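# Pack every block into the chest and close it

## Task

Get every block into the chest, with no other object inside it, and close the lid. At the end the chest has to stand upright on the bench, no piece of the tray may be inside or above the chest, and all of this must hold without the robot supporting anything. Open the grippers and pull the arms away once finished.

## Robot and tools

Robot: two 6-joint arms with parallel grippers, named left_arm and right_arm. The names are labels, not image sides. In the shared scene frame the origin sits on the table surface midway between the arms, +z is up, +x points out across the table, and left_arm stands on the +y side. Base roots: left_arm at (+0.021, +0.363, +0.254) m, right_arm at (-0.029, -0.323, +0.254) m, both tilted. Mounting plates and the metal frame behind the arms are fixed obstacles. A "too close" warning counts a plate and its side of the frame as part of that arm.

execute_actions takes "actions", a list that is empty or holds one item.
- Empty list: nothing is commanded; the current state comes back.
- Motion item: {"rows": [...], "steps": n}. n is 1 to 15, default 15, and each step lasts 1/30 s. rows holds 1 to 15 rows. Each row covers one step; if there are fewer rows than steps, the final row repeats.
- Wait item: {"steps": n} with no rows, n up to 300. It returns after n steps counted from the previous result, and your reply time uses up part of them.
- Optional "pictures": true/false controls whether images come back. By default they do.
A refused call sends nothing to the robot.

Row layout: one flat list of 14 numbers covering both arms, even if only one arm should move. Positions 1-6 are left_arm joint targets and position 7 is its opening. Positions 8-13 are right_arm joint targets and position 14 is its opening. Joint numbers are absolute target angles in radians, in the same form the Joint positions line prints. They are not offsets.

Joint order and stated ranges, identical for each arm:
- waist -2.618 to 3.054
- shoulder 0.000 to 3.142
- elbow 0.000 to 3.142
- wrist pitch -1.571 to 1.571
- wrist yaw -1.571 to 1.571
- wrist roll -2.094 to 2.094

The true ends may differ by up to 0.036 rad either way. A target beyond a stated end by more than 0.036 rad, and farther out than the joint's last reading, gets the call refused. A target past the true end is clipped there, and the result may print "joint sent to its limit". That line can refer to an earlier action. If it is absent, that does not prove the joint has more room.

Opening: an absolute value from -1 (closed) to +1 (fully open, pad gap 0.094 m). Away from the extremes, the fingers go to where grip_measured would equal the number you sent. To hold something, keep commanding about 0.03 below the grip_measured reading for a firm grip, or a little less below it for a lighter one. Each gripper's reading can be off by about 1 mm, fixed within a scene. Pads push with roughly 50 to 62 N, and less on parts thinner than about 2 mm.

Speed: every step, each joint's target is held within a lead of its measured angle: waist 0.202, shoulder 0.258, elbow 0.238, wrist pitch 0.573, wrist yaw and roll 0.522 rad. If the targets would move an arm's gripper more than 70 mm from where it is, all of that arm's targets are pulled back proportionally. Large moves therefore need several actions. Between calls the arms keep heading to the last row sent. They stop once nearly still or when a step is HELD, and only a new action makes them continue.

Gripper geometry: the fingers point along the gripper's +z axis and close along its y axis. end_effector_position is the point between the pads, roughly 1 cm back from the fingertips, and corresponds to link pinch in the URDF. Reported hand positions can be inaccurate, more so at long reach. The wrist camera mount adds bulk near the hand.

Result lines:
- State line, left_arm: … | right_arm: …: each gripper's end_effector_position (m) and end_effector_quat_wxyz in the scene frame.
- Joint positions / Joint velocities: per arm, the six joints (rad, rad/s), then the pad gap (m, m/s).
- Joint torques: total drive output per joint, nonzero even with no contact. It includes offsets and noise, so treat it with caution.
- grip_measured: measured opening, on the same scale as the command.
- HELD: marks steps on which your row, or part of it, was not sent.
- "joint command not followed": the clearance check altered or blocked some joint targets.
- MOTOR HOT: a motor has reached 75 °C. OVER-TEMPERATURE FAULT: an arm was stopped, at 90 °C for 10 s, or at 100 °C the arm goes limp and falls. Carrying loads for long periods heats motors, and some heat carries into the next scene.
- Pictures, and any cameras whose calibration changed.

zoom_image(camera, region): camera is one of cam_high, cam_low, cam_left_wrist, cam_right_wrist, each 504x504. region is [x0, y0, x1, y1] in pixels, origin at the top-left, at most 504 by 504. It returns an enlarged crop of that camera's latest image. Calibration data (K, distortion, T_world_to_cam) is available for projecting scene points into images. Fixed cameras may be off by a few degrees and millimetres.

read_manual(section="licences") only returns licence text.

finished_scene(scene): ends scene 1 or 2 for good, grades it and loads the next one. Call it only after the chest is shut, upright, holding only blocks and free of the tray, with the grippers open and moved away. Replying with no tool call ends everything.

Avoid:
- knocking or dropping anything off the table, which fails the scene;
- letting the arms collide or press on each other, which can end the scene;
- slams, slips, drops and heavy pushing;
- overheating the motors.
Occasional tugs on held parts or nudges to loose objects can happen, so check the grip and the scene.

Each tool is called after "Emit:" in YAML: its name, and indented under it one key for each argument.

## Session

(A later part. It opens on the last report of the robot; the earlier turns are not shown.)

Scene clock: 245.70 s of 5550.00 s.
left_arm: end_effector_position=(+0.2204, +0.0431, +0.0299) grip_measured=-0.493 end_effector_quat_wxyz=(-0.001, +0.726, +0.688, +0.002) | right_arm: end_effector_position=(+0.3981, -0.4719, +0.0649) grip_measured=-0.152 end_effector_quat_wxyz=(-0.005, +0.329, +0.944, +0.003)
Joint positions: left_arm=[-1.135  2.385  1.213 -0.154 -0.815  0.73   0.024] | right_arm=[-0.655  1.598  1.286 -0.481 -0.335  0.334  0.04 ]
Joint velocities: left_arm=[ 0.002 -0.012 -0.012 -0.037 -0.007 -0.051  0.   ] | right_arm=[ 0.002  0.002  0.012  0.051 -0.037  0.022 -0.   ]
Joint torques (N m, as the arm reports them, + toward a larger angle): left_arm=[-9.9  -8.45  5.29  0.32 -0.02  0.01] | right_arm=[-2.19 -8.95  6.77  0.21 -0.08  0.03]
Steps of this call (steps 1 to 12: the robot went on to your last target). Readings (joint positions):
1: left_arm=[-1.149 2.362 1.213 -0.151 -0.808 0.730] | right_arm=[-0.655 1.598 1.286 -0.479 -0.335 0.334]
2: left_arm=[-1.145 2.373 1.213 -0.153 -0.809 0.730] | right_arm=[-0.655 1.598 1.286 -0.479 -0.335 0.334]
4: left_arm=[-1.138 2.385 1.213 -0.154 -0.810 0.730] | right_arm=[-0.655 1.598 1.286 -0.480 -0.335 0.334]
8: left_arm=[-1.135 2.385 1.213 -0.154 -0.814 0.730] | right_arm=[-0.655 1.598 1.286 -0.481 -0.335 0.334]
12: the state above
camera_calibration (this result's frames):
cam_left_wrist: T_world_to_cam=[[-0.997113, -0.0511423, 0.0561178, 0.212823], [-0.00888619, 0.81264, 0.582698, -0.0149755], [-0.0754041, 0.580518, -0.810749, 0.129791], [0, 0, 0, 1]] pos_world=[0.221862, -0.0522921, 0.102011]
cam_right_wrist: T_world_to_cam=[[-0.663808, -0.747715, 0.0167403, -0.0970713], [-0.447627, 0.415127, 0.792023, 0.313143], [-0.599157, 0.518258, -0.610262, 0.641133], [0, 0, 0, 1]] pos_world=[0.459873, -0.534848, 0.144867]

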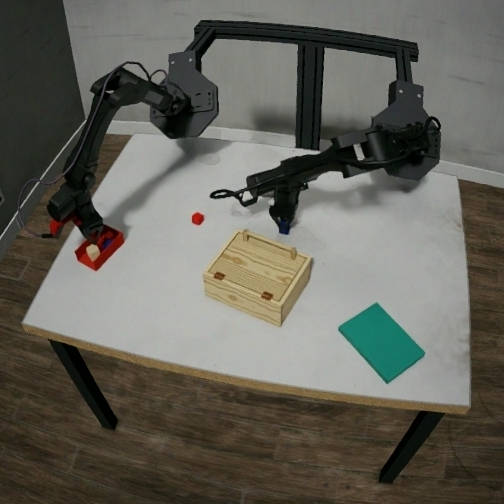

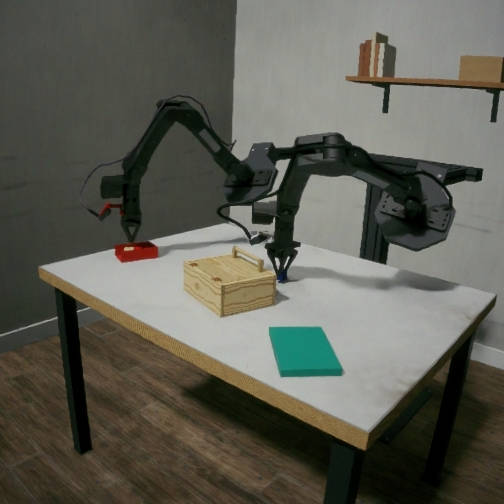

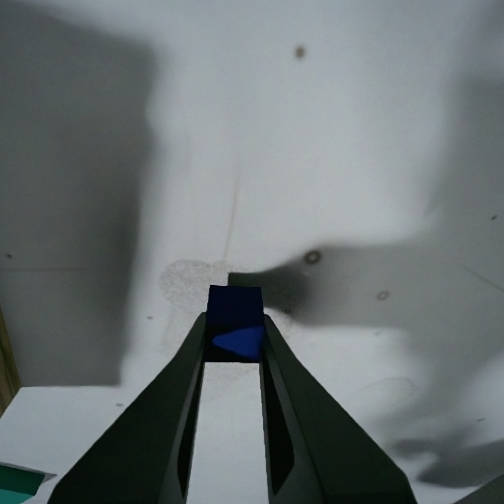

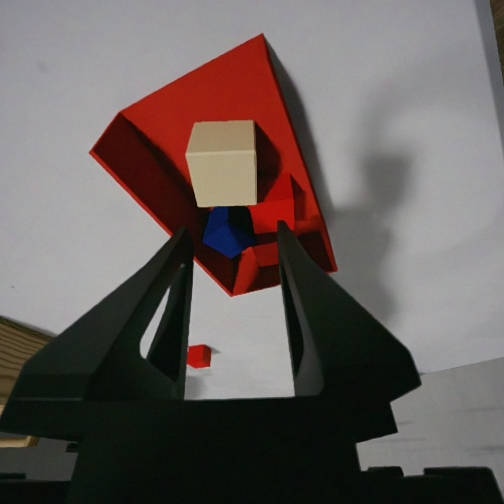

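Emit:
execute_actions:
  actions:
    - {"rows":[[-1.135,2.39,1.24,-0.14,-0.81,0.73,-0.52,-0.645,1.60,1.33,-0.485,-0.32,0.35,-0.15],[-1.13,2.395,1.24,-0.13,-0.805,0.73,-0.52,-0.64,1.605,1.345,-0.48,-0.315,0.355,-0.15],[-1.125,2.40,1.24,-0.12,-0.80,0.73,-0.52,-0.637,1.61,1.355,-0.47,-0.31,0.36,-0.15],[-1.125,2.405,1.24,-0.115,-0.80,0.73,-0.52,-0.634,1.62,1.36,-0.46,-0.305,0.365,-0.15],[-1.125,2.405,1.24,-0.115,-0.80,0.73,-0.52,-0.631,1.632,1.363,-0.445,-0.30,0.37,-0.15],[-1.125,2.405,1.24,-0.115,-0.80,0.73,-0.52,-0.628,1.644,1.365,-0.43,-0.295,0.37,-0.15],[-1.125,2.405,1.24,-0.115,-0.80,0.73,-0.52,-0.625,1.656,1.367,-0.415,-0.29,0.37,-0.15],[-1.125,2.405,1.24,-0.115,-0.80,0.73,-0.52,-0.621,1.668,1.369,-0.40,-0.287,0.37,-0.15],[-1.125,2.405,1.24,-0.115,-0.80,0.73,-0.52,-0.617,1.68,1.371,-0.39,-0.285,0.37,-0.15],[-1.125,2.405,1.24,-0.115,-0.80,0.73,-0.47,-0.613,1.692,1.373,-0.38,-0.283,0.37,-0.15],[-1.125,2.405,1.24,-0.115,-0.80,0.73,-0.4,-0.61,1.704,1.375,-0.37,-0.283,0.37,-0.15],[-1.125,2.405,1.24,-0.115,-0.80,0.73,-0.3,-0.607,1.716,1.375,-0.37,-0.283,0.37,-0.15],[-1.125,2.405,1.24,-0.115,-0.80,0.73,-0.2,-0.605,1.728,1.375,-0.37,-0.283,0.37,-0.15]]}
  pictures: false

Emit:
execute_actions:
  actions:
    - {"steps":10}

Scene clock: 266.53 s of 5550.00 s.
left_arm: end_effector_position=(+0.2260, +0.0454, +0.0248) grip_measured=-0.204 end_effector_quat_wxyz=(+0.000, +0.716, +0.698, +0.005) | right_arm: end_effector_position=(+0.4190, -0.4799, +0.0386) grip_measured=-0.151 end_effector_quat_wxyz=(+0.016, +0.324, +0.946, -0.012)
Joint positions: left_arm=[-1.117  2.385  1.213 -0.132 -0.815  0.73   0.037] | right_arm=[-0.619  1.696  1.358 -0.406 -0.278  0.362  0.04 ]
Joint velocities: left_arm=[-0.007 -0.002  0.002 -0.037  0.037 -0.051  0.005] | right_arm=[ 0.027  0.017 -0.007 -0.007  0.051 -0.066  0.001]
Joint torques (N m, as the arm reports them, + toward a larger angle): left_arm=[-9.79 -6.53  5.21  0.51  0.2   0.  ] | right_arm=[-1.17 -6.93  5.83  0.74 -0.15  0.08]
Steps of this call (steps 1 to 30: the robot went on to your last target; steps 31 to 100: nothing new was sent; then 17.00 s passed at rest; steps 101 to 115: all 15 steps of this action). Readings (joint positions):
101: left_arm=[-1.135 2.385 1.213 -0.154 -0.815 0.730] | right_arm=[-0.655 1.598 1.288 -0.483 -0.335 0.336]
102: left_arm=[-1.134 2.385 1.213 -0.153 -0.815 0.730] | right_arm=[-0.653 1.601 1.294 -0.485 -0.333 0.338]
104: left_arm=[-1.128 2.385 1.213 -0.147 -0.815 0.730] | right_arm=[-0.646 1.609 1.315 -0.485 -0.328 0.344]
108: left_arm=[-1.117 2.385 1.213 -0.137 -0.815 0.730] | right_arm=[-0.631 1.637 1.345 -0.450 -0.317 0.355]
115: the state above

Scene clock: 266.87 s of 5550.00 s.
left_arm: end_effector_position=(+0.2262, +0.0453, +0.0248) grip_measured=-0.202 end_effector_quat_wxyz=(+0.001, +0.716, +0.698, +0.005) | right_arm: end_effector_position=(+0.4185, -0.4812, +0.0386) grip_measured=-0.151 end_effector_quat_wxyz=(+0.015, +0.325, +0.946, -0.016)
Joint positions: left_arm=[-1.117  2.385  1.213 -0.131 -0.815  0.73   0.038] | right_arm=[-0.618  1.696  1.358 -0.406 -0.27   0.364  0.04 ]
Joint velocities: left_arm=[ 0.002 -0.012  0.017 -0.051 -0.037 -0.066  0.   ] | right_arm=[ 0.002  0.002  0.007 -0.051 -0.022 -0.022 -0.   ]
Joint torques (N m, as the arm reports them, + toward a larger angle): left_arm=[-9.76 -6.51  5.19  0.5   0.2   0.  ] | right_arm=[-1.17 -6.87  5.88  0.7  -0.16  0.03]
Steps of this call (steps 1 to 10: the robot went on to your last target). Readings (joint positions):
1: left_arm=[-1.117 2.385 1.213 -0.132 -0.815 0.730] | right_arm=[-0.618 1.696 1.358 -0.406 -0.277 0.362]
2: left_arm=[-1.117 2.385 1.213 -0.132 -0.815 0.730] | right_arm=[-0.618 1.696 1.358 -0.406 -0.274 0.363]
4: left_arm=[-1.117 2.385 1.213 -0.132 -0.815 0.730] | right_arm=[-0.618 1.696 1.358 -0.406 -0.272 0.363]
8: left_arm=[-1.117 2.385 1.213 -0.131 -0.815 0.730] | right_arm=[-0.618 1.696 1.358 -0.406 -0.270 0.364]
10: the state above
camera_calibration (this result's frames):
cam_left_wrist: T_world_to_cam=[[-0.995525, -0.0798717, 0.0505081, 0.220027], [-0.0354702, 0.811205, 0.583685, -0.00766028], [-0.0875923, 0.579282, -0.810407, 0.127596], [0, 0, 0, 1]] pos_world=[0.229947, -0.050126, 0.0967627]
cam_right_wrist: T_world_to_cam=[[-0.657704, -0.752353, 0.0372981, -0.0956169], [-0.471227, 0.449564, 0.75884, 0.374666], [-0.587683, 0.481516, -0.650209, 0.621274], [0, 0, 0, 1]] pos_world=[0.478777, -0.539527, 0.123212]

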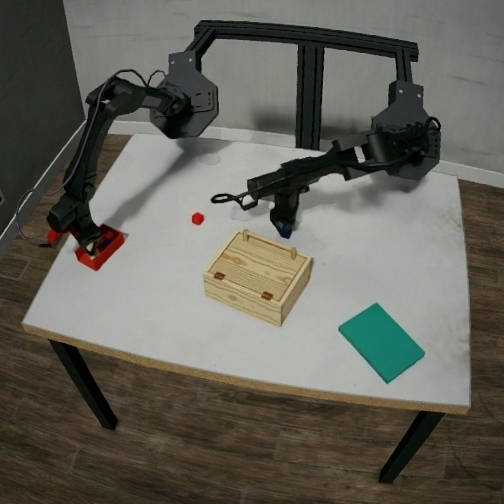

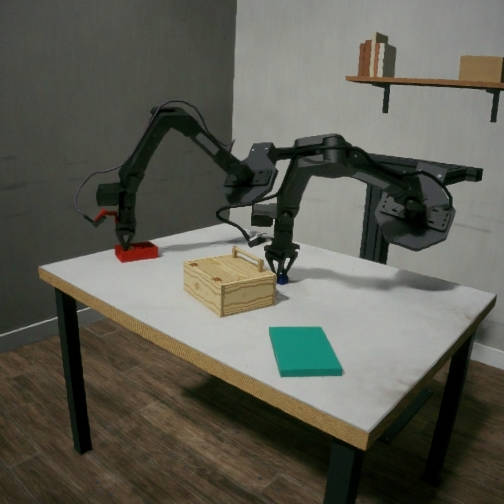

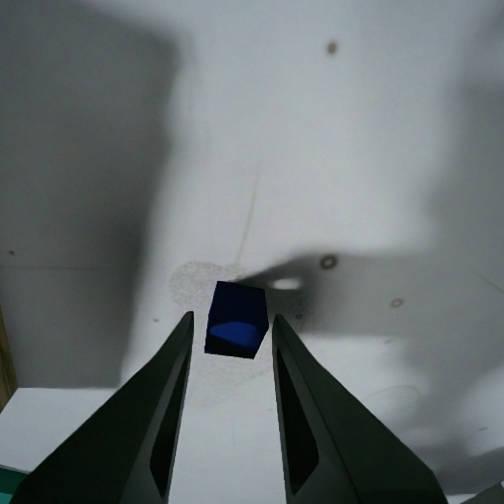

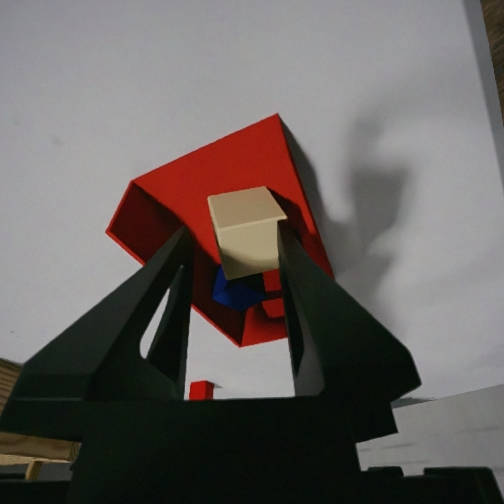

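Emit:
execute_actions:
  actions:
    - {"rows":[[-1.15,2.36,1.22,-0.16,-0.815,0.73,-0.2,-0.625,1.67,1.36,-0.42,-0.29,0.36,-0.15],[-1.17,2.34,1.22,-0.19,-0.82,0.73,-0.2,-0.63,1.65,1.35,-0.43,-0.30,0.35,-0.15],[-1.185,2.32,1.22,-0.22,-0.82,0.73,-0.2,-0.635,1.63,1.345,-0.44,-0.31,0.34,-0.15],[-1.2,2.30,1.22,-0.26,-0.82,0.73,-0.2,-0.64,1.615,1.335,-0.45,-0.32,0.33,-0.15],[-1.22,2.28,1.22,-0.30,-0.82,0.73,-0.2,-0.645,1.605,1.325,-0.46,-0.33,0.32,-0.15],[-1.24,2.26,1.22,-0.34,-0.82,0.75,-0.2,-0.65,1.605,1.315,-0.46,-0.33,0.31,-0.15],[-1.26,2.24,1.22,-0.38,-0.82,0.78,-0.2,-0.655,1.605,1.305,-0.46,-0.33,0.3,-0.15],[-1.28,2.22,1.22,-0.42,-0.81,0.81,-0.2,-0.655,1.605,1.295,-0.46,-0.33,0.3,-0.15],[-1.30,2.20,1.22,-0.46,-0.80,0.84,-0.2,-0.655,1.605,1.295,-0.46,-0.33,0.3,-0.15],[-1.32,2.18,1.22,-0.49,-0.79,0.87,-0.2,-0.655,1.605,1.295,-0.46,-0.33,0.3,-0.15],[-1.335,2.16,1.22,-0.52,-0.77,0.9,-0.2,-0.655,1.605,1.295,-0.46,-0.33,0.3,-0.15],[-1.345,2.13,1.22,-0.54,-0.75,0.93,-0.2,-0.655,1.605,1.295,-0.46,-0.33,0.3,-0.15],[-1.345,2.10,1.22,-0.55,-0.72,0.96,-0.2,-0.655,1.605,1.295,-0.46,-0.33,0.3,-0.15],[-1.335,2.07,1.23,-0.55,-0.69,0.99,-0.2,-0.655,1.605,1.295,-0.46,-0.33,0.3,-0.15],[-1.32,2.04,1.23,-0.55,-0.66,1.02,-0.2,-0.655,1.605,1.295,-0.46,-0.33,0.3,-0.15]]}
  pictures: false

Emit:
execute_actions:
  actions:
    - {"rows":[[-1.30,2.01,1.24,-0.54,-0.62,1.05,-0.2,-0.655,1.605,1.295,-0.46,-0.33,0.3,-0.15],[-1.275,1.98,1.24,-0.53,-0.58,1.08,-0.2,-0.655,1.605,1.295,-0.46,-0.33,0.3,-0.15],[-1.25,1.95,1.25,-0.52,-0.54,1.11,-0.2,-0.655,1.605,1.295,-0.46,-0.33,0.3,-0.15],[-1.225,1.92,1.25,-0.51,-0.50,1.14,-0.2,-0.655,1.605,1.295,-0.46,-0.33,0.3,-0.15],[-1.2,1.89,1.26,-0.50,-0.46,1.17,-0.2,-0.655,1.605,1.295,-0.46,-0.33,0.3,-0.15],[-1.17,1.865,1.26,-0.49,-0.42,1.2,-0.2,-0.655,1.605,1.295,-0.46,-0.33,0.3,-0.15],[-1.14,1.84,1.265,-0.48,-0.38,1.23,-0.2,-0.655,1.605,1.295,-0.46,-0.33,0.3,-0.15],[-1.11,1.82,1.265,-0.47,-0.35,1.26,-0.2,-0.655,1.605,1.295,-0.46,-0.33,0.3,-0.15],[-1.08,1.80,1.265,-0.46,-0.32,1.29,-0.2,-0.655,1.605,1.295,-0.46,-0.33,0.3,-0.15],[-1.05,1.78,1.265,-0.45,-0.30,1.31,-0.2,-0.655,1.605,1.295,-0.46,-0.33,0.3,-0.15],[-1.02,1.77,1.265,-0.44,-0.285,1.32,-0.2,-0.655,1.605,1.295,-0.46,-0.33,0.3,-0.15],[-0.995,1.76,1.265,-0.44,-0.285,1.32,-0.2,-0.655,1.605,1.295,-0.46,-0.33,0.3,-0.15],[-0.975,1.75,1.265,-0.44,-0.285,1.32,-0.2,-0.655,1.605,1.295,-0.46,-0.33,0.3,-0.15],[-0.96,1.75,1.265,-0.44,-0.285,1.32,-0.2,-0.655,1.605,1.295,-0.46,-0.33,0.3,-0.15],[-0.95,1.75,1.265,-0.44,-0.285,1.32,-0.2,-0.655,1.605,1.295,-0.46,-0.33,0.3,-0.15]]}
  pictures: false

Emit:
execute_actions:
  actions:
    - {"steps":15}

Scene clock: 309.40 s of 5550.00 s.
left_arm: end_effector_position=(+0.2314, +0.0236, +0.1472) grip_measured=-0.202 end_effector_quat_wxyz=(+0.049, +0.831, +0.551, -0.052) | right_arm: end_effector_position=(+0.4088, -0.4721, +0.0595) grip_measured=-0.151 end_effector_quat_wxyz=(+0.008, +0.309, +0.951, +0.002)
Joint positions: left_arm=[-1.331  2.118  1.213 -0.47  -0.749  0.905  0.038] | right_arm=[-0.639  1.618  1.305 -0.45  -0.321  0.312  0.04 ]
Joint velocities: left_arm=[-0.017 -0.764 -0.002 -0.564  0.637  0.784 -0.001] | right_arm=[ 0.007 -0.012 -0.027  0.007  0.007  0.007  0.001]
Joint torques (N m, as the arm reports them, + toward a larger angle): left_arm=[ -7.41 -10.55   6.17   0.47  -0.01   0.  ] | right_arm=[-4.08 -9.72  3.89  0.34 -0.1  -0.12]
Steps of this call (steps 1 to 15: the robot went on to your last target; steps 16 to 90: nothing new was sent; then 39.03 s passed at rest; steps 91 to 105: all 15 steps of this action). Readings (joint positions):
91: left_arm=[-1.117 2.385 1.213 -0.133 -0.815 0.730] | right_arm=[-0.618 1.694 1.358 -0.409 -0.270 0.364]
92: left_arm=[-1.118 2.383 1.213 -0.139 -0.815 0.730] | right_arm=[-0.618 1.690 1.358 -0.416 -0.272 0.363]
94: left_arm=[-1.132 2.367 1.213 -0.174 -0.816 0.730] | right_arm=[-0.619 1.675 1.353 -0.424 -0.286 0.356]
98: left_arm=[-1.204 2.289 1.213 -0.282 -0.817 0.751] | right_arm=[-0.630 1.627 1.327 -0.438 -0.311 0.331]
105: the state above

Scene clock: 309.90 s of 5550.00 s.
left_arm: end_effector_position=(+0.3778, +0.0810, +0.1533) grip_measured=-0.202 end_effector_quat_wxyz=(+0.135, +0.774, +0.598, -0.161) | right_arm: end_effector_position=(+0.4082, -0.4713, +0.0594) grip_measured=-0.151 end_effector_quat_wxyz=(+0.007, +0.307, +0.952, +0.003)
Joint positions: left_arm=[-0.957  1.764  1.244 -0.447 -0.36   1.272  0.038] | right_arm=[-0.639  1.618  1.305 -0.452 -0.324  0.307  0.04 ]
Joint velocities: left_arm=[ 0.52  -0.129 -0.002  0.081  0.227  0.3   -0.001] | right_arm=[-0.012 -0.012  0.007 -0.007  0.007 -0.095 -0.   ]
Joint torques (N m, as the arm reports them, + toward a larger angle): left_arm=[-8.92 -9.1   6.92  0.56  0.73  0.08] | right_arm=[-4.09 -9.71  3.75  0.28 -0.08 -0.04]
Steps of this call (steps 1 to 15: all 15 steps of this action). Readings (joint positions):
1: left_arm=[-1.329 2.090 1.213 -0.483 -0.726 0.933] | right_arm=[-0.639 1.618 1.305 -0.452 -0.322 0.311]
2: left_arm=[-1.319 2.061 1.213 -0.492 -0.699 0.960] | right_arm=[-0.639 1.618 1.305 -0.452 -0.322 0.310]
4: left_arm=[-1.281 1.999 1.213 -0.497 -0.639 1.017] | right_arm=[-0.639 1.618 1.305 -0.452 -0.323 0.309]
8: left_arm=[-1.159 1.883 1.230 -0.492 -0.507 1.132] | right_arm=[-0.639 1.618 1.305 -0.452 -0.324 0.307]
15: the state above

Scene clock: 310.40 s of 5550.00 s.
left_arm: end_effector_position=(+0.3798, +0.0829, +0.1498) grip_measured=-0.202 end_effector_quat_wxyz=(+0.141, +0.777, +0.588, -0.174) | right_arm: end_effector_position=(+0.4082, -0.4713, +0.0594) grip_measured=-0.151 end_effector_quat_wxyz=(+0.007, +0.307, +0.952, +0.003)
Joint positions: left_arm=[-0.93   1.762  1.245 -0.444 -0.313  1.312  0.038] | right_arm=[-0.639  1.618  1.305 -0.452 -0.324  0.307  0.04 ]
Joint velocities: left_arm=[-0.017  0.012  0.007 -0.037 -0.007 -0.066  0.001] | right_arm=[ 0.002  0.017 -0.002  0.007  0.022 -0.11   0.002]
Joint torques (N m, as the arm reports them, + toward a larger angle): left_arm=[-8.39 -9.72  6.9   0.61  0.6   0.03] | right_arm=[-4.04 -9.64  3.76  0.28 -0.1  -0.09]
Steps of this call (steps 1 to 15: the robot went on to your last target). Readings (joint positions):
1: left_arm=[-0.942 1.762 1.245 -0.445 -0.353 1.280] | right_arm=[-0.639 1.618 1.305 -0.452 -0.324 0.307]
2: left_arm=[-0.933 1.762 1.245 -0.444 -0.348 1.287] | right_arm=[-0.639 1.618 1.305 -0.452 -0.324 0.307]
4: left_arm=[-0.930 1.762 1.245 -0.444 -0.338 1.296] | right_arm=[-0.639 1.618 1.305 -0.452 -0.324 0.307]
8: left_arm=[-0.930 1.762 1.245 -0.444 -0.321 1.307] | right_arm=[-0.639 1.618 1.305 -0.452 -0.324 0.307]
15: the state above
camera_calibration (this result's frames):
cam_left_wrist: T_world_to_cam=[[-0.976082, 0.200717, 0.0835214, 0.334022], [0.212196, 0.963166, 0.165182, -0.149656], [-0.04729, 0.178954, -0.98272, 0.264237], [0, 0, 0, 1]] pos_world=[0.370285, 0.0298129, 0.256493]
cam_right_wrist: T_world_to_cam=[[-0.628524, -0.777748, 0.00806929, -0.117841], [-0.483787, 0.399045, 0.778918, 0.329693], [-0.609022, 0.485665, -0.627074, 0.633232], [0, 0, 0, 1]] pos_world=[0.471087, -0.530752, 0.14123]

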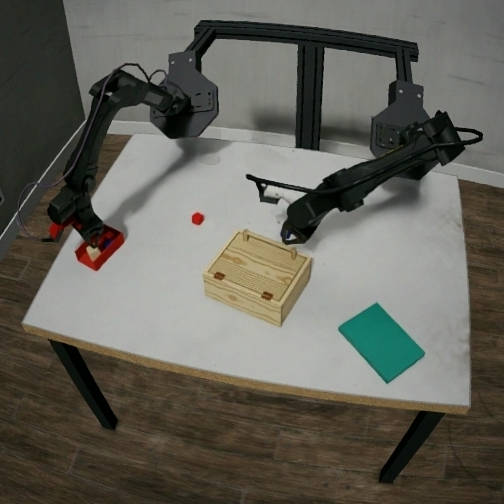

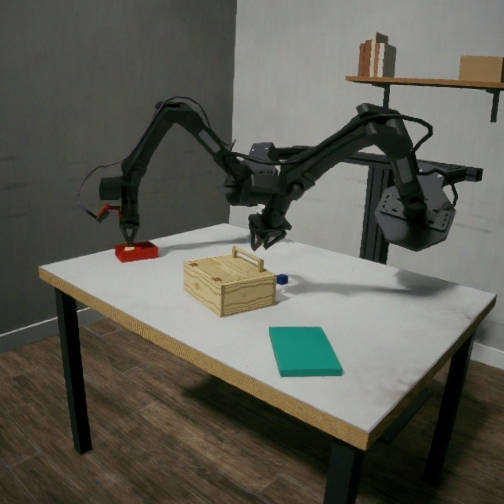

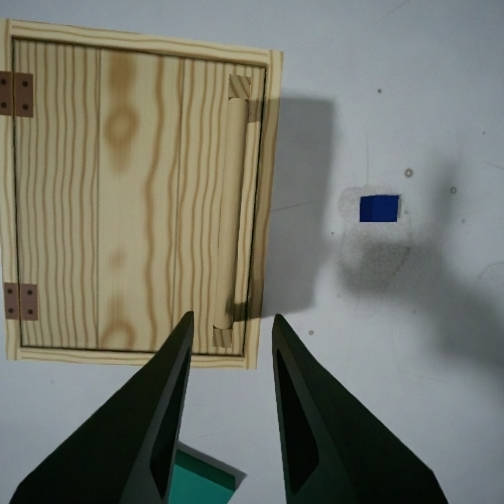

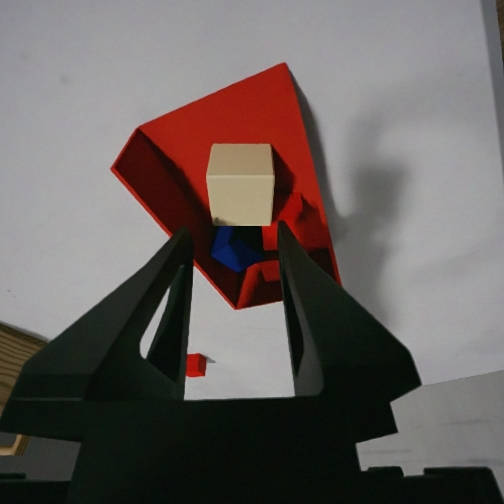

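Emit:
execute_actions:
  actions:
    - {"rows":[[-0.935,1.78,1.275,-0.43,-0.28,1.33,-0.2,-0.64,1.64,1.31,-0.445,-0.32,0.315,-0.1],[-0.935,1.79,1.28,-0.425,-0.275,1.335,-0.2,-0.64,1.65,1.315,-0.44,-0.315,0.32,-0.1],[-0.93,1.805,1.286,-0.415,-0.27,1.34,-0.2,-0.637,1.658,1.32,-0.435,-0.312,0.325,-0.1],[-0.93,1.82,1.292,-0.405,-0.265,1.345,-0.2,-0.635,1.666,1.325,-0.427,-0.31,0.33,-0.1],[-0.928,1.835,1.298,-0.395,-0.26,1.35,-0.2,-0.633,1.674,1.33,-0.42,-0.307,0.33,-0.1],[-0.926,1.85,1.304,-0.385,-0.257,1.355,-0.2,-0.63,1.682,1.333,-0.412,-0.304,0.335,-0.1],[-0.924,1.865,1.31,-0.375,-0.254,1.36,-0.2,-0.627,1.69,1.336,-0.404,-0.30,0.335,-0.1],[-0.922,1.88,1.317,-0.365,-0.25,1.36,-0.2,-0.624,1.698,1.339,-0.396,-0.297,0.34,-0.1],[-0.92,1.895,1.324,-0.355,-0.25,1.36,-0.2,-0.621,1.706,1.342,-0.388,-0.294,0.34,-0.1],[-0.918,1.91,1.331,-0.345,-0.25,1.36,-0.2,-0.618,1.714,1.344,-0.38,-0.291,0.345,-0.1],[-0.916,1.925,1.338,-0.335,-0.25,1.36,-0.2,-0.615,1.722,1.346,-0.372,-0.288,0.345,-0.1],[-0.914,1.94,1.345,-0.33,-0.25,1.36,-0.2,-0.613,1.728,1.348,-0.364,-0.288,0.345,-0.1],[-0.912,1.955,1.352,-0.33,-0.25,1.36,-0.2,-0.612,1.73,1.348,-0.36,-0.288,0.345,-0.1]]}
  pictures: false

Emit:
execute_actions:
  actions:
    - {"steps":12}

Scene clock: 338.30 s of 5550.00 s.
left_arm: end_effector_position=(+0.3683, +0.0508, +0.1067) grip_measured=-0.202 end_effector_quat_wxyz=(+0.134, +0.786, +0.573, -0.187) | right_arm: end_effector_position=(+0.4066, -0.4728, +0.0269) grip_measured=-0.101 end_effector_quat_wxyz=(-0.000, +0.314, +0.949, +0.004)
Joint positions: left_arm=[-0.908  1.943  1.314 -0.358 -0.279  1.351  0.038] | right_arm=[-0.617  1.717  1.331 -0.388 -0.31   0.334  0.042]
Joint velocities: left_arm=[ 0.066  0.217  0.027  0.051  0.022  0.066 -0.001] | right_arm=[ 0.002  0.134 -0.007  0.095  0.022  0.066 -0.   ]
Joint torques (N m, as the arm reports them, + toward a larger angle): left_arm=[-8.2  -9.72  7.74  0.63  0.61  0.07] | right_arm=[-2.22 -8.59  5.37  0.52 -0.01  0.07]
Steps of this call (steps 1 to 15: the robot went on to your last target; steps 16 to 90: nothing new was sent; then 24.40 s passed at rest; steps 91 to 105: all 15 steps of this action). Readings (joint positions):
91: left_arm=[-0.930 1.762 1.245 -0.444 -0.310 1.316] | right_arm=[-0.639 1.620 1.305 -0.452 -0.324 0.307]
92: left_arm=[-0.930 1.763 1.245 -0.443 -0.308 1.318] | right_arm=[-0.639 1.624 1.305 -0.450 -0.324 0.308]
94: left_arm=[-0.930 1.776 1.251 -0.438 -0.304 1.325] | right_arm=[-0.639 1.639 1.305 -0.447 -0.324 0.312]
98: left_arm=[-0.925 1.836 1.277 -0.408 -0.289 1.340] | right_arm=[-0.636 1.681 1.306 -0.435 -0.327 0.323]
105: the state above

Scene clock: 338.70 s of 5550.00 s.
left_arm: end_effector_position=(+0.3680, +0.0487, +0.1039) grip_measured=-0.202 end_effector_quat_wxyz=(+0.136, +0.786, +0.573, -0.187) | right_arm: end_effector_position=(+0.4033, -0.4752, +0.0212) grip_measured=-0.101 end_effector_quat_wxyz=(-0.003, +0.317, +0.948, +0.000)
Joint positions: left_arm=[-0.906  1.952  1.314 -0.344 -0.276  1.354  0.038] | right_arm=[-0.617  1.734  1.331 -0.378 -0.302  0.338  0.042]
Joint velocities: left_arm=[ 0.007 -0.012  0.002 -0.022  0.007  0.007 -0.   ] | right_arm=[-0.007 -0.007  0.007  0.022 -0.022  0.007 -0.001]
Joint torques (N m, as the arm reports them, + toward a larger angle): left_arm=[-8.13 -9.24  7.88  0.66  0.61  0.05] | right_arm=[-2.21 -9.28  5.35  0.47  0.17  0.1 ]
Steps of this call (steps 1 to 12: the robot went on to your last target). Readings (joint positions):
1: left_arm=[-0.906 1.949 1.314 -0.356 -0.278 1.352] | right_arm=[-0.617 1.722 1.331 -0.386 -0.308 0.335]
2: left_arm=[-0.906 1.952 1.314 -0.355 -0.278 1.352] | right_arm=[-0.617 1.727 1.331 -0.384 -0.307 0.336]
4: left_arm=[-0.906 1.952 1.314 -0.354 -0.277 1.353] | right_arm=[-0.617 1.732 1.331 -0.383 -0.304 0.337]
8: left_arm=[-0.906 1.952 1.314 -0.347 -0.276 1.354] | right_arm=[-0.617 1.734 1.331 -0.380 -0.303 0.338]
12: the state above
camera_calibration (this result's frames):
cam_left_wrist: T_world_to_cam=[[-0.965621, 0.240192, 0.0994136, 0.32579], [0.253185, 0.955686, 0.150207, -0.119843], [-0.0589298, 0.170213, -0.983644, 0.22953], [0, 0, 0, 1]] pos_world=[0.358459, -0.00278837, 0.211389]
cam_right_wrist: T_world_to_cam=[[-0.644682, -0.764168, 0.0207729, -0.110942], [-0.459046, 0.408712, 0.788816, 0.353062], [-0.611278, 0.499, -0.614278, 0.615086], [0, 0, 0, 1]] pos_world=[0.466539, -0.536007, 0.101638]

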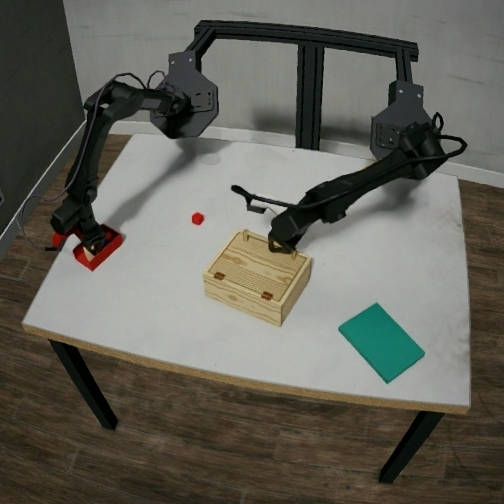

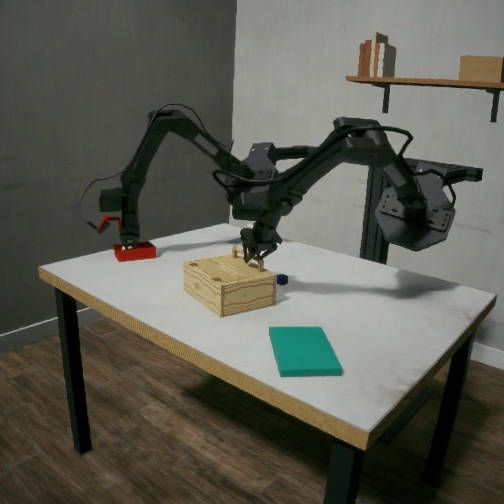

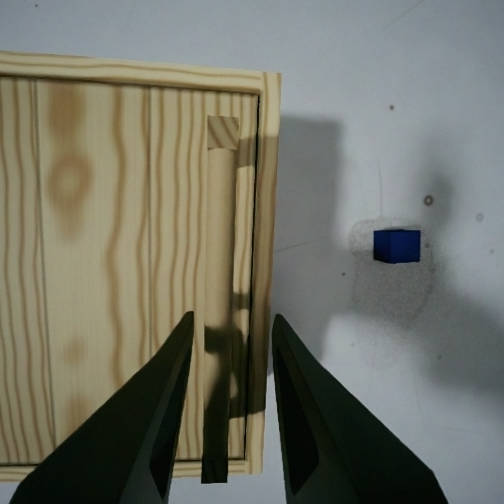

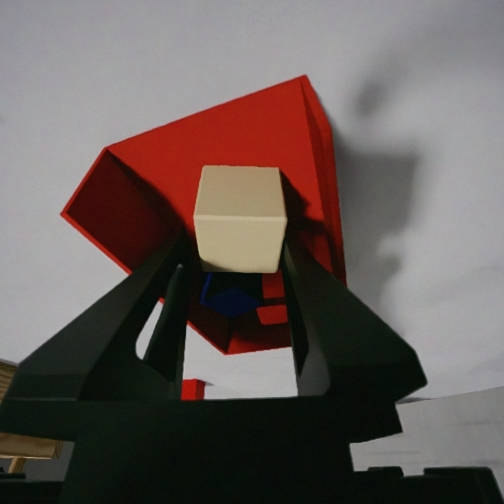

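Emit:
execute_actions:
  actions:
    - {"rows":[[-0.905,1.96,1.36,-0.33,-0.25,1.37,-0.3,-0.63,1.74,1.36,-0.39,-0.30,0.345,-0.1],[-0.9,1.965,1.365,-0.33,-0.25,1.37,-0.35,-0.635,1.745,1.37,-0.395,-0.31,0.345,-0.1],[-0.897,1.97,1.368,-0.33,-0.25,1.37,-0.35,-0.64,1.75,1.38,-0.40,-0.315,0.345,-0.1],[-0.897,1.972,1.37,-0.33,-0.25,1.37,-0.35,-0.645,1.755,1.39,-0.405,-0.315,0.345,-0.1],[-0.897,1.972,1.37,-0.33,-0.25,1.37,-0.4,-0.645,1.76,1.40,-0.41,-0.315,0.345,-0.1],[-0.897,1.972,1.37,-0.33,-0.25,1.37,-0.4,-0.645,1.76,1.40,-0.41,-0.315,0.345,-0.1],[-0.897,1.972,1.37,-0.33,-0.25,1.37,-0.45,-0.645,1.76,1.40,-0.41,-0.315,0.345,-0.1],[-0.897,1.972,1.37,-0.33,-0.25,1.37,-0.5,-0.645,1.76,1.40,-0.41,-0.315,0.345,-0.1],[-0.897,1.972,1.37,-0.33,-0.25,1.37,-0.55,-0.645,1.76,1.40,-0.41,-0.315,0.345,-0.1],[-0.897,1.972,1.37,-0.33,-0.25,1.37,-0.55,-0.645,1.76,1.40,-0.41,-0.315,0.345,-0.18],[-0.897,1.972,1.37,-0.33,-0.25,1.37,-0.55,-0.645,1.76,1.40,-0.41,-0.315,0.345,-0.25],[-0.897,1.972,1.37,-0.33,-0.25,1.37,-0.55,-0.645,1.76,1.40,-0.41,-0.315,0.345,-0.31],[-0.897,1.972,1.37,-0.33,-0.25,1.37,-0.55,-0.645,1.76,1.40,-0.41,-0.315,0.345,-0.37]]}
  pictures: false

Emit:
execute_actions:
  actions:
    - {"steps":5}

Scene clock: 360.20 s of 5550.00 s.
left_arm: end_effector_position=(+0.3808, +0.0496, +0.1015) grip_measured=-0.548 end_effector_quat_wxyz=(+0.144, +0.782, +0.579, -0.181) | right_arm: end_effector_position=(+0.4086, -0.4819, +0.0195) grip_measured=-0.337 end_effector_quat_wxyz=(-0.003, +0.321, +0.947, -0.000)
Joint positions: left_arm=[-0.89   1.958  1.34  -0.338 -0.275  1.364  0.021] | right_arm=[-0.628  1.759  1.374 -0.399 -0.309  0.339  0.031]
Joint velocities: left_arm=[ 0.002 -0.012  0.002  0.007 -0.037 -0.066  0.001] | right_arm=[-0.027  0.002  0.017 -0.125 -0.037 -0.007  0.   ]
Joint torques (N m, as the arm reports them, + toward a larger angle): left_arm=[-8.28 -8.36  7.35  0.65  0.6   0.05] | right_arm=[-4.4  -9.08  6.16  0.25 -0.07  0.06]
Steps of this call (steps 1 to 30: the robot went on to your last target; steps 31 to 100: nothing new was sent; then 17.67 s passed at rest; steps 101 to 115: all 15 steps of this action). Readings (joint positions):
101: left_arm=[-0.906 1.952 1.314 -0.343 -0.276 1.356] | right_arm=[-0.617 1.734 1.331 -0.377 -0.302 0.338]
102: left_arm=[-0.905 1.952 1.317 -0.343 -0.275 1.357] | right_arm=[-0.617 1.735 1.333 -0.380 -0.302 0.338]
104: left_arm=[-0.901 1.956 1.327 -0.343 -0.275 1.360] | right_arm=[-0.618 1.744 1.347 -0.388 -0.306 0.338]
108: left_arm=[-0.891 1.958 1.339 -0.339 -0.275 1.362] | right_arm=[-0.626 1.759 1.372 -0.393 -0.307 0.338]
115: the state above

Scene clock: 360.37 s of 5550.00 s.
left_arm: end_effector_position=(+0.3808, +0.0496, +0.1015) grip_measured=-0.548 end_effector_quat_wxyz=(+0.144, +0.782, +0.579, -0.181) | right_arm: end_effector_position=(+0.4082, -0.4817, +0.0195) grip_measured=-0.337 end_effector_quat_wxyz=(-0.004, +0.321, +0.947, +0.000)
Joint positions: left_arm=[-0.89   1.958  1.34  -0.338 -0.275  1.364  0.021] | right_arm=[-0.628  1.759  1.374 -0.4   -0.309  0.339  0.031]
Joint velocities: left_arm=[ 0.007  0.012 -0.007  0.037 -0.037 -0.037  0.   ] | right_arm=[ 0.002  0.017  0.012 -0.051  0.051 -0.051  0.   ]
Joint torques (N m, as the arm reports them, + toward a larger angle): left_arm=[-8.24 -8.38  7.38  0.66  0.6   0.05] | right_arm=[-4.49 -9.19  6.24  0.28 -0.06  0.07]
Steps of this call (steps 1 to 5: the robot went on to your last target). Readings (joint positions):
1: left_arm=[-0.890 1.958 1.340 -0.338 -0.275 1.364] | right_arm=[-0.628 1.759 1.374 -0.399 -0.309 0.339]
2: left_arm=[-0.890 1.958 1.340 -0.338 -0.275 1.364] | right_arm=[-0.628 1.759 1.374 -0.400 -0.309 0.339]
4: left_arm=[-0.890 1.958 1.340 -0.338 -0.275 1.364] | right_arm=[-0.628 1.759 1.374 -0.400 -0.309 0.339]
5: the state above
camera_calibration (this result's frames):
cam_left_wrist: T_world_to_cam=[[-0.97139, 0.222316, 0.0835323, 0.342892], [0.232899, 0.960572, 0.151855, -0.116219], [-0.0464789, 0.166965, -0.984867, 0.223324], [0, 0, 0, 1]] pos_world=[0.370529, -0.00188088, 0.20895]
cam_right_wrist: T_world_to_cam=[[-0.651732, -0.758122, 0.0222867, -0.106965], [-0.453452, 0.413035, 0.789799, 0.359126], [-0.60797, 0.504631, -0.61296, 0.621697], [0, 0, 0, 1]] pos_world=[0.471106, -0.543152, 0.0998216]

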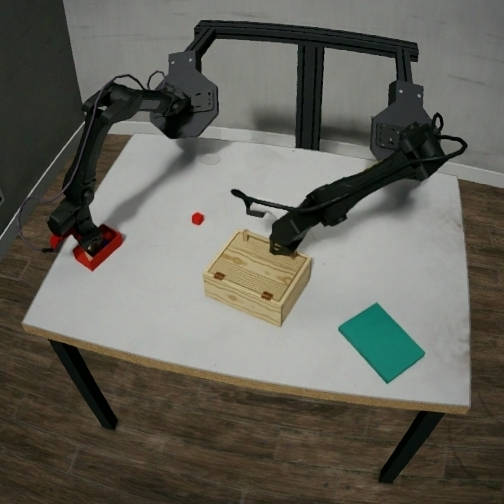

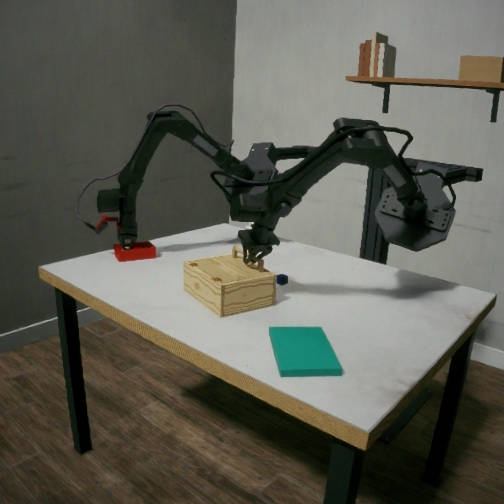

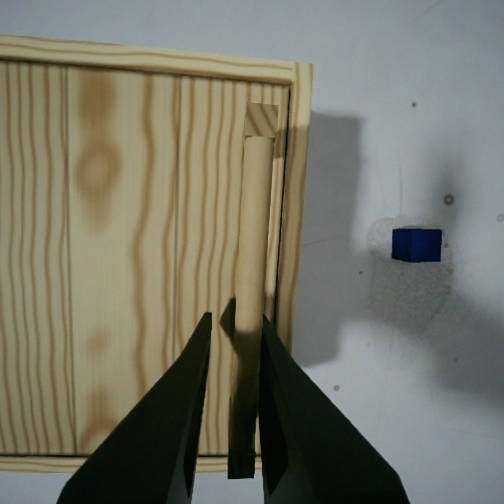

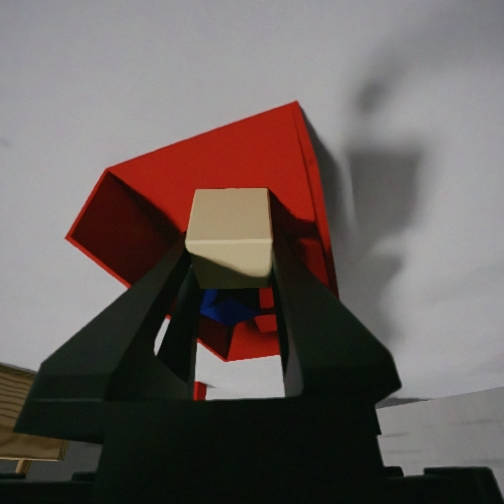

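Emit:
execute_actions:
  actions:
    - {"rows":[[-0.895,1.96,1.35,-0.355,-0.27,1.38,-0.55,-0.645,1.73,1.38,-0.42,-0.315,0.345,-0.37],[-0.895,1.96,1.35,-0.365,-0.27,1.39,-0.55,-0.65,1.71,1.37,-0.44,-0.32,0.345,-0.37],[-0.895,1.96,1.35,-0.37,-0.27,1.4,-0.58,-0.655,1.69,1.365,-0.46,-0.325,0.345,-0.37],[-0.895,1.96,1.35,-0.37,-0.27,1.4,-0.61,-0.66,1.67,1.36,-0.48,-0.33,0.345,-0.37],[-0.895,1.96,1.35,-0.37,-0.27,1.4,-0.64,-0.665,1.65,1.36,-0.5,-0.33,0.345,-0.37],[-0.895,1.96,1.35,-0.37,-0.27,1.4,-0.67,-0.67,1.63,1.355,-0.52,-0.33,0.345,-0.37],[-0.895,1.96,1.35,-0.37,-0.27,1.4,-0.7,-0.67,1.61,1.35,-0.53,-0.33,0.345,-0.37],[-0.895,1.96,1.35,-0.37,-0.27,1.4,-0.73,-0.67,1.58,1.34,-0.54,-0.33,0.36,-0.37],[-0.895,1.96,1.35,-0.37,-0.27,1.4,-0.76,-0.66,1.55,1.33,-0.54,-0.32,0.38,-0.37],[-0.895,1.96,1.35,-0.37,-0.27,1.4,-0.79,-0.65,1.52,1.31,-0.53,-0.30,0.41,-0.37],[-0.895,1.96,1.35,-0.37,-0.27,1.4,-0.79,-0.63,1.49,1.29,-0.51,-0.28,0.44,-0.37],[-0.9,1.955,1.355,-0.37,-0.27,1.4,-0.79,-0.60,1.46,1.26,-0.49,-0.25,0.47,-0.37],[-0.905,1.945,1.36,-0.37,-0.275,1.4,-0.79,-0.57,1.44,1.23,-0.46,-0.22,0.5,-0.37],[-0.915,1.935,1.365,-0.375,-0.28,1.395,-0.79,-0.53,1.42,1.2,-0.43,-0.19,0.53,-0.37],[-0.925,1.925,1.37,-0.385,-0.285,1.39,-0.79,-0.49,1.40,1.17,-0.40,-0.16,0.56,-0.37]]}
  pictures: false

Emit:
execute_actions:
  actions:
    - {"rows":[[-0.93,1.92,1.376,-0.395,-0.288,1.385,-0.79,-0.45,1.38,1.14,-0.37,-0.12,0.6,-0.37],[-0.935,1.915,1.382,-0.405,-0.291,1.38,-0.79,-0.41,1.36,1.11,-0.34,-0.08,0.63,-0.37],[-0.94,1.91,1.389,-0.417,-0.294,1.375,-0.79,-0.37,1.34,1.08,-0.31,-0.04,0.67,-0.37],[-0.945,1.905,1.396,-0.43,-0.297,1.37,-0.79,-0.33,1.32,1.05,-0.28,0,0.7,-0.37],[-0.95,1.90,1.404,-0.442,-0.30,1.365,-0.79,-0.29,1.30,1.02,-0.25,0.04,0.74,-0.37],[-0.955,1.896,1.412,-0.455,-0.303,1.36,-0.79,-0.25,1.28,0.99,-0.22,0.08,0.77,-0.37],[-0.96,1.893,1.42,-0.467,-0.306,1.355,-0.79,-0.21,1.26,0.96,-0.19,0.12,0.81,-0.37],[-0.965,1.89,1.429,-0.48,-0.309,1.35,-0.79,-0.17,1.24,0.93,-0.16,0.16,0.84,-0.37],[-0.97,1.887,1.438,-0.492,-0.312,1.345,-0.79,-0.13,1.23,0.90,-0.13,0.2,0.88,-0.37],[-0.975,1.885,1.447,-0.505,-0.315,1.34,-0.79,-0.09,1.22,0.87,-0.11,0.24,0.91,-0.37],[-0.98,1.883,1.457,-0.517,-0.318,1.335,-0.79,-0.04,1.21,0.84,-0.09,0.28,0.95,-0.37],[-0.985,1.882,1.467,-0.53,-0.32,1.33,-0.79,0.01,1.20,0.80,-0.07,0.32,0.98,-0.37],[-0.989,1.882,1.48,-0.545,-0.322,1.325,-0.79,0.06,1.19,0.77,-0.05,0.36,1.02,-0.37],[-0.993,1.882,1.493,-0.56,-0.324,1.32,-0.79,0.11,1.18,0.74,-0.02,0.40,1.05,-0.37],[-0.997,1.883,1.507,-0.575,-0.326,1.32,-0.79,0.16,1.18,0.71,0.01,0.44,1.09,-0.37]]}
  pictures: false

Emit:
execute_actions:
  actions:
    - {"rows":[[-1.0,1.884,1.522,-0.59,-0.328,1.315,-0.79,0.2,1.18,0.69,0.04,0.47,1.12,-0.37],[-1.004,1.885,1.538,-0.605,-0.33,1.31,-0.79,0.24,1.19,0.68,0.07,0.5,1.16,-0.37],[-1.007,1.887,1.554,-0.62,-0.332,1.31,-0.79,0.28,1.2,0.67,0.10,0.53,1.2,-0.37],[-1.01,1.889,1.57,-0.635,-0.334,1.305,-0.79,0.32,1.21,0.66,0.13,0.56,1.23,-0.37],[-1.013,1.892,1.587,-0.65,-0.336,1.305,-0.79,0.36,1.22,0.65,0.16,0.59,1.27,-0.37],[-1.016,1.895,1.604,-0.665,-0.338,1.3,-0.79,0.40,1.23,0.64,0.19,0.62,1.3,-0.37],[-1.019,1.899,1.621,-0.68,-0.34,1.3,-0.79,0.44,1.24,0.64,0.22,0.65,1.34,-0.37],[-1.022,1.903,1.639,-0.695,-0.34,1.3,-0.79,0.48,1.25,0.64,0.25,0.68,1.37,-0.37],[-1.025,1.908,1.657,-0.71,-0.342,1.295,-0.79,0.52,1.27,0.64,0.28,0.71,1.41,-0.37],[-1.027,1.914,1.676,-0.725,-0.343,1.295,-0.79,0.56,1.29,0.64,0.31,0.74,1.44,-0.37],[-1.029,1.92,1.696,-0.74,-0.344,1.29,-0.79,0.6,1.31,0.64,0.34,0.77,1.48,-0.37],[-1.031,1.927,1.716,-0.755,-0.345,1.29,-0.79,0.64,1.34,0.64,0.37,0.8,1.51,-0.37],[-1.033,1.934,1.736,-0.77,-0.345,1.29,-0.79,0.68,1.37,0.64,0.40,0.83,1.55,-0.37],[-1.034,1.941,1.756,-0.78,-0.345,1.29,-0.79,0.71,1.39,0.64,0.43,0.85,1.58,-0.37],[-1.035,1.948,1.776,-0.78,-0.345,1.29,-0.79,0.73,1.41,0.64,0.45,0.86,1.6,-0.37]]}
  pictures: false

Emit:
execute_actions:
  actions:
    - {"steps":12}

Scene clock: 438.87 s of 5550.00 s.
left_arm: end_effector_position=(+0.3769, +0.0524, +0.1011) grip_measured=-0.783 end_effector_quat_wxyz=(+0.137, +0.793, +0.565, -0.181) | right_arm: end_effector_position=(+0.4272, -0.4433, +0.1040) grip_measured=-0.338 end_effector_quat_wxyz=(+0.051, +0.342, +0.938, -0.005)
Joint positions: left_arm=[-0.89   1.957  1.34  -0.359 -0.278  1.391  0.01 ] | right_arm=[-0.568  1.441  1.242 -0.461 -0.246  0.455  0.031]
Joint velocities: left_arm=[-0.027 -0.046 -0.007 -0.007 -0.095 -0.037  0.   ] | right_arm=[ 1.023 -0.759 -0.769  0.505  0.564  0.74  -0.001]
Joint torques (N m, as the arm reports them, + toward a larger angle): left_arm=[-10.54 -12.58   7.37   0.2    0.35  -0.02] | right_arm=[ 0.06 -8.06  3.06  0.36 -0.02  0.03]
Steps of this call (steps 1 to 15: the robot went on to your last target; steps 16 to 90: nothing new was sent; then 75.00 s passed at rest; steps 91 to 105: all 15 steps of this action). Readings (joint positions):
91: left_arm=[-0.890 1.958 1.340 -0.338 -0.275 1.365] | right_arm=[-0.628 1.759 1.374 -0.402 -0.309 0.339]
92: left_arm=[-0.890 1.958 1.340 -0.340 -0.275 1.369] | right_arm=[-0.628 1.757 1.374 -0.406 -0.310 0.339]
94: left_arm=[-0.890 1.958 1.340 -0.344 -0.275 1.378] | right_arm=[-0.631 1.742 1.371 -0.427 -0.314 0.339]
98: left_arm=[-0.890 1.958 1.340 -0.356 -0.275 1.387] | right_arm=[-0.649 1.661 1.356 -0.484 -0.320 0.341]
105: the state above

Scene clock: 439.37 s of 5550.00 s.
left_arm: end_effector_position=(+0.3930, +0.0475, +0.1429) grip_measured=-0.783 end_effector_quat_wxyz=(+0.135, +0.795, +0.565, -0.176) | right_arm: end_effector_position=(+0.3699, -0.2703, +0.0996) grip_measured=-0.338 end_effector_quat_wxyz=(+0.103, +0.397, +0.912, +0.030)
Joint positions: left_arm=[-0.956  1.918  1.445 -0.523 -0.325  1.335  0.01 ] | right_arm=[ 0.07   1.209  0.776 -0.105  0.261  0.937  0.031]
Joint velocities: left_arm=[-0.115 -0.007  0.364 -0.462 -0.11  -0.139 -0.001] | right_arm=[ 1.409 -0.217 -0.872  0.755  1.048  1.004 -0.001]
Joint torques (N m, as the arm reports them, + toward a larger angle): left_arm=[-10.67 -12.81   8.65   0.7    0.36   0.02] | right_arm=[ 1.27 -7.64  3.25  0.67  0.11  0.06]
Steps of this call (steps 1 to 15: all 15 steps of this action). Readings (joint positions):
1: left_arm=[-0.892 1.956 1.340 -0.360 -0.281 1.391] | right_arm=[-0.528 1.418 1.214 -0.441 -0.224 0.481]
2: left_arm=[-0.895 1.954 1.340 -0.361 -0.285 1.391] | right_arm=[-0.485 1.398 1.185 -0.420 -0.199 0.508]
4: left_arm=[-0.901 1.950 1.348 -0.377 -0.291 1.386] | right_arm=[-0.398 1.366 1.120 -0.375 -0.144 0.568]
8: left_arm=[-0.921 1.934 1.375 -0.427 -0.305 1.367] | right_arm=[-0.237 1.304 0.985 -0.285 -0.010 0.697]
15: the state above

Scene clock: 439.87 s of 5550.00 s.
left_arm: end_effector_position=(+0.4416, +0.0412, +0.1929) grip_measured=-0.783 end_effector_quat_wxyz=(+0.151, +0.786, +0.574, -0.171) | right_arm: end_effector_position=(+0.3364, -0.1162, +0.1300) grip_measured=-0.339 end_effector_quat_wxyz=(+0.161, +0.538, +0.812, +0.160)
Joint positions: left_arm=[-0.996  1.93   1.705 -0.74  -0.347  1.297  0.01 ] | right_arm=[0.671 1.365 0.65  0.329 0.738 1.465 0.031]
Joint velocities: left_arm=[-0.027  0.149  0.589 -0.344 -0.037 -0.125  0.001] | right_arm=[ 0.901  0.735  0.007  0.828  0.637  0.945 -0.001]
Joint torques (N m, as the arm reports them, + toward a larger angle): left_arm=[-11.47  -9.1    9.01   0.79   0.37  -0.04] | right_arm=[ 3.47 -4.86  2.84  0.92  0.29 -0.02]
Steps of this call (steps 1 to 15: all 15 steps of this action). Readings (joint positions):
1: left_arm=[-0.960 1.918 1.458 -0.539 -0.327 1.330] | right_arm=[0.119 1.204 0.747 -0.079 0.297 0.972]
2: left_arm=[-0.964 1.918 1.472 -0.554 -0.328 1.326] | right_arm=[0.165 1.203 0.722 -0.055 0.332 1.007]
4: left_arm=[-0.971 1.918 1.501 -0.584 -0.331 1.319] | right_arm=[0.247 1.206 0.684 -0.008 0.398 1.079]
8: left_arm=[-0.985 1.918 1.567 -0.641 -0.334 1.310] | right_arm=[0.402 1.231 0.652 0.104 0.529 1.221]
15: the state above

Scene clock: 440.27 s of 5550.00 s.
left_arm: end_effector_position=(+0.4444, +0.0411, +0.1944) grip_measured=-0.783 end_effector_quat_wxyz=(+0.147, +0.786, +0.575, -0.170) | right_arm: end_effector_position=(+0.3389, -0.1078, +0.1342) grip_measured=-0.339 end_effector_quat_wxyz=(+0.181, +0.596, +0.762, +0.177)
Joint positions: left_arm=[-0.998  1.942  1.737 -0.768 -0.353  1.29   0.01 ] | right_arm=[0.72  1.416 0.65  0.431 0.833 1.589 0.031]
Joint velocities: left_arm=[-0.002 -0.002  0.002 -0.007  0.037  0.051  0.001] | right_arm=[-0.012  0.007 -0.002  0.022  0.081  0.11   0.002]
Joint torques (N m, as the arm reports them, + toward a larger angle): left_arm=[-11.44  -9.49   9.32   0.51   0.37   0.  ] | right_arm=[ 4.43 -5.52  3.02  1.06  0.2   0.04]
Steps of this call (steps 1 to 12: the robot went on to your last target). Readings (joint positions):
1: left_arm=[-0.997 1.934 1.721 -0.748 -0.347 1.296] | right_arm=[0.697 1.387 0.650 0.351 0.755 1.492]
2: left_arm=[-0.998 1.937 1.730 -0.753 -0.349 1.296] | right_arm=[0.712 1.403 0.650 0.365 0.767 1.513]
4: left_arm=[-0.998 1.939 1.737 -0.760 -0.350 1.294] | right_arm=[0.720 1.416 0.650 0.385 0.788 1.544]
8: left_arm=[-0.998 1.942 1.737 -0.768 -0.353 1.291] | right_arm=[0.720 1.416 0.650 0.418 0.820 1.576]
12: the state above
camera_calibration (this result's frames):
cam_left_wrist: T_world_to_cam=[[-0.971521, 0.228513, 0.0626765, 0.402654], [0.235887, 0.957759, 0.164481, -0.140711], [-0.0224429, 0.174581, -0.984387, 0.30809], [0, 0, 0, 1]] pos_world=[0.431293, -0.0110308, 0.301187]
cam_right_wrist: T_world_to_cam=[[-0.864796, -0.172835, -0.471441, 0.330324], [-0.478079, 0.570477, 0.667829, 0.124325], [0.153522, 0.802922, -0.575975, 0.230279], [0, 0, 0, 1]] pos_world=[0.309747, -0.198729, 0.205335]

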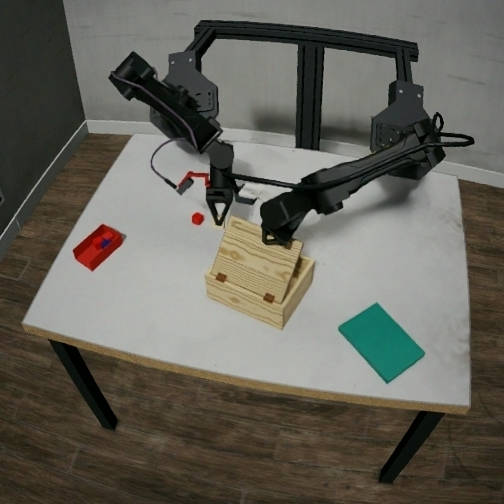

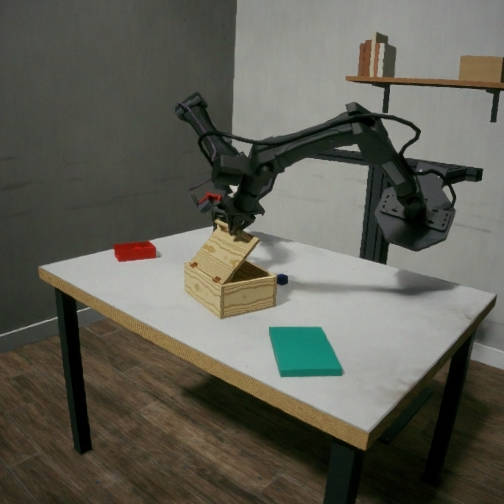

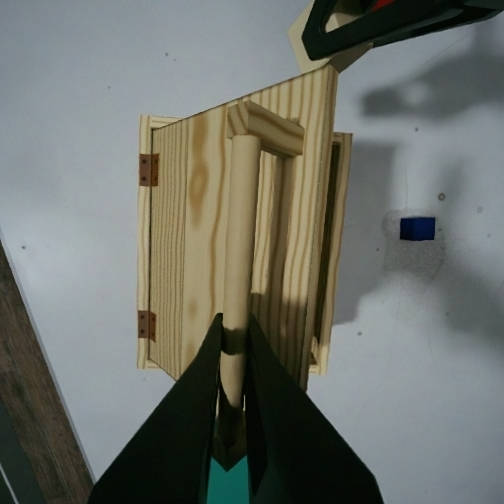

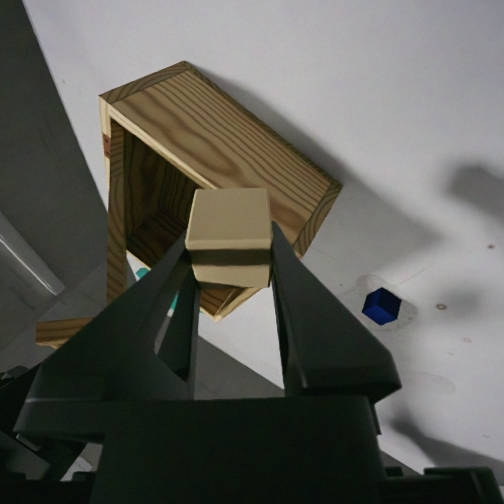

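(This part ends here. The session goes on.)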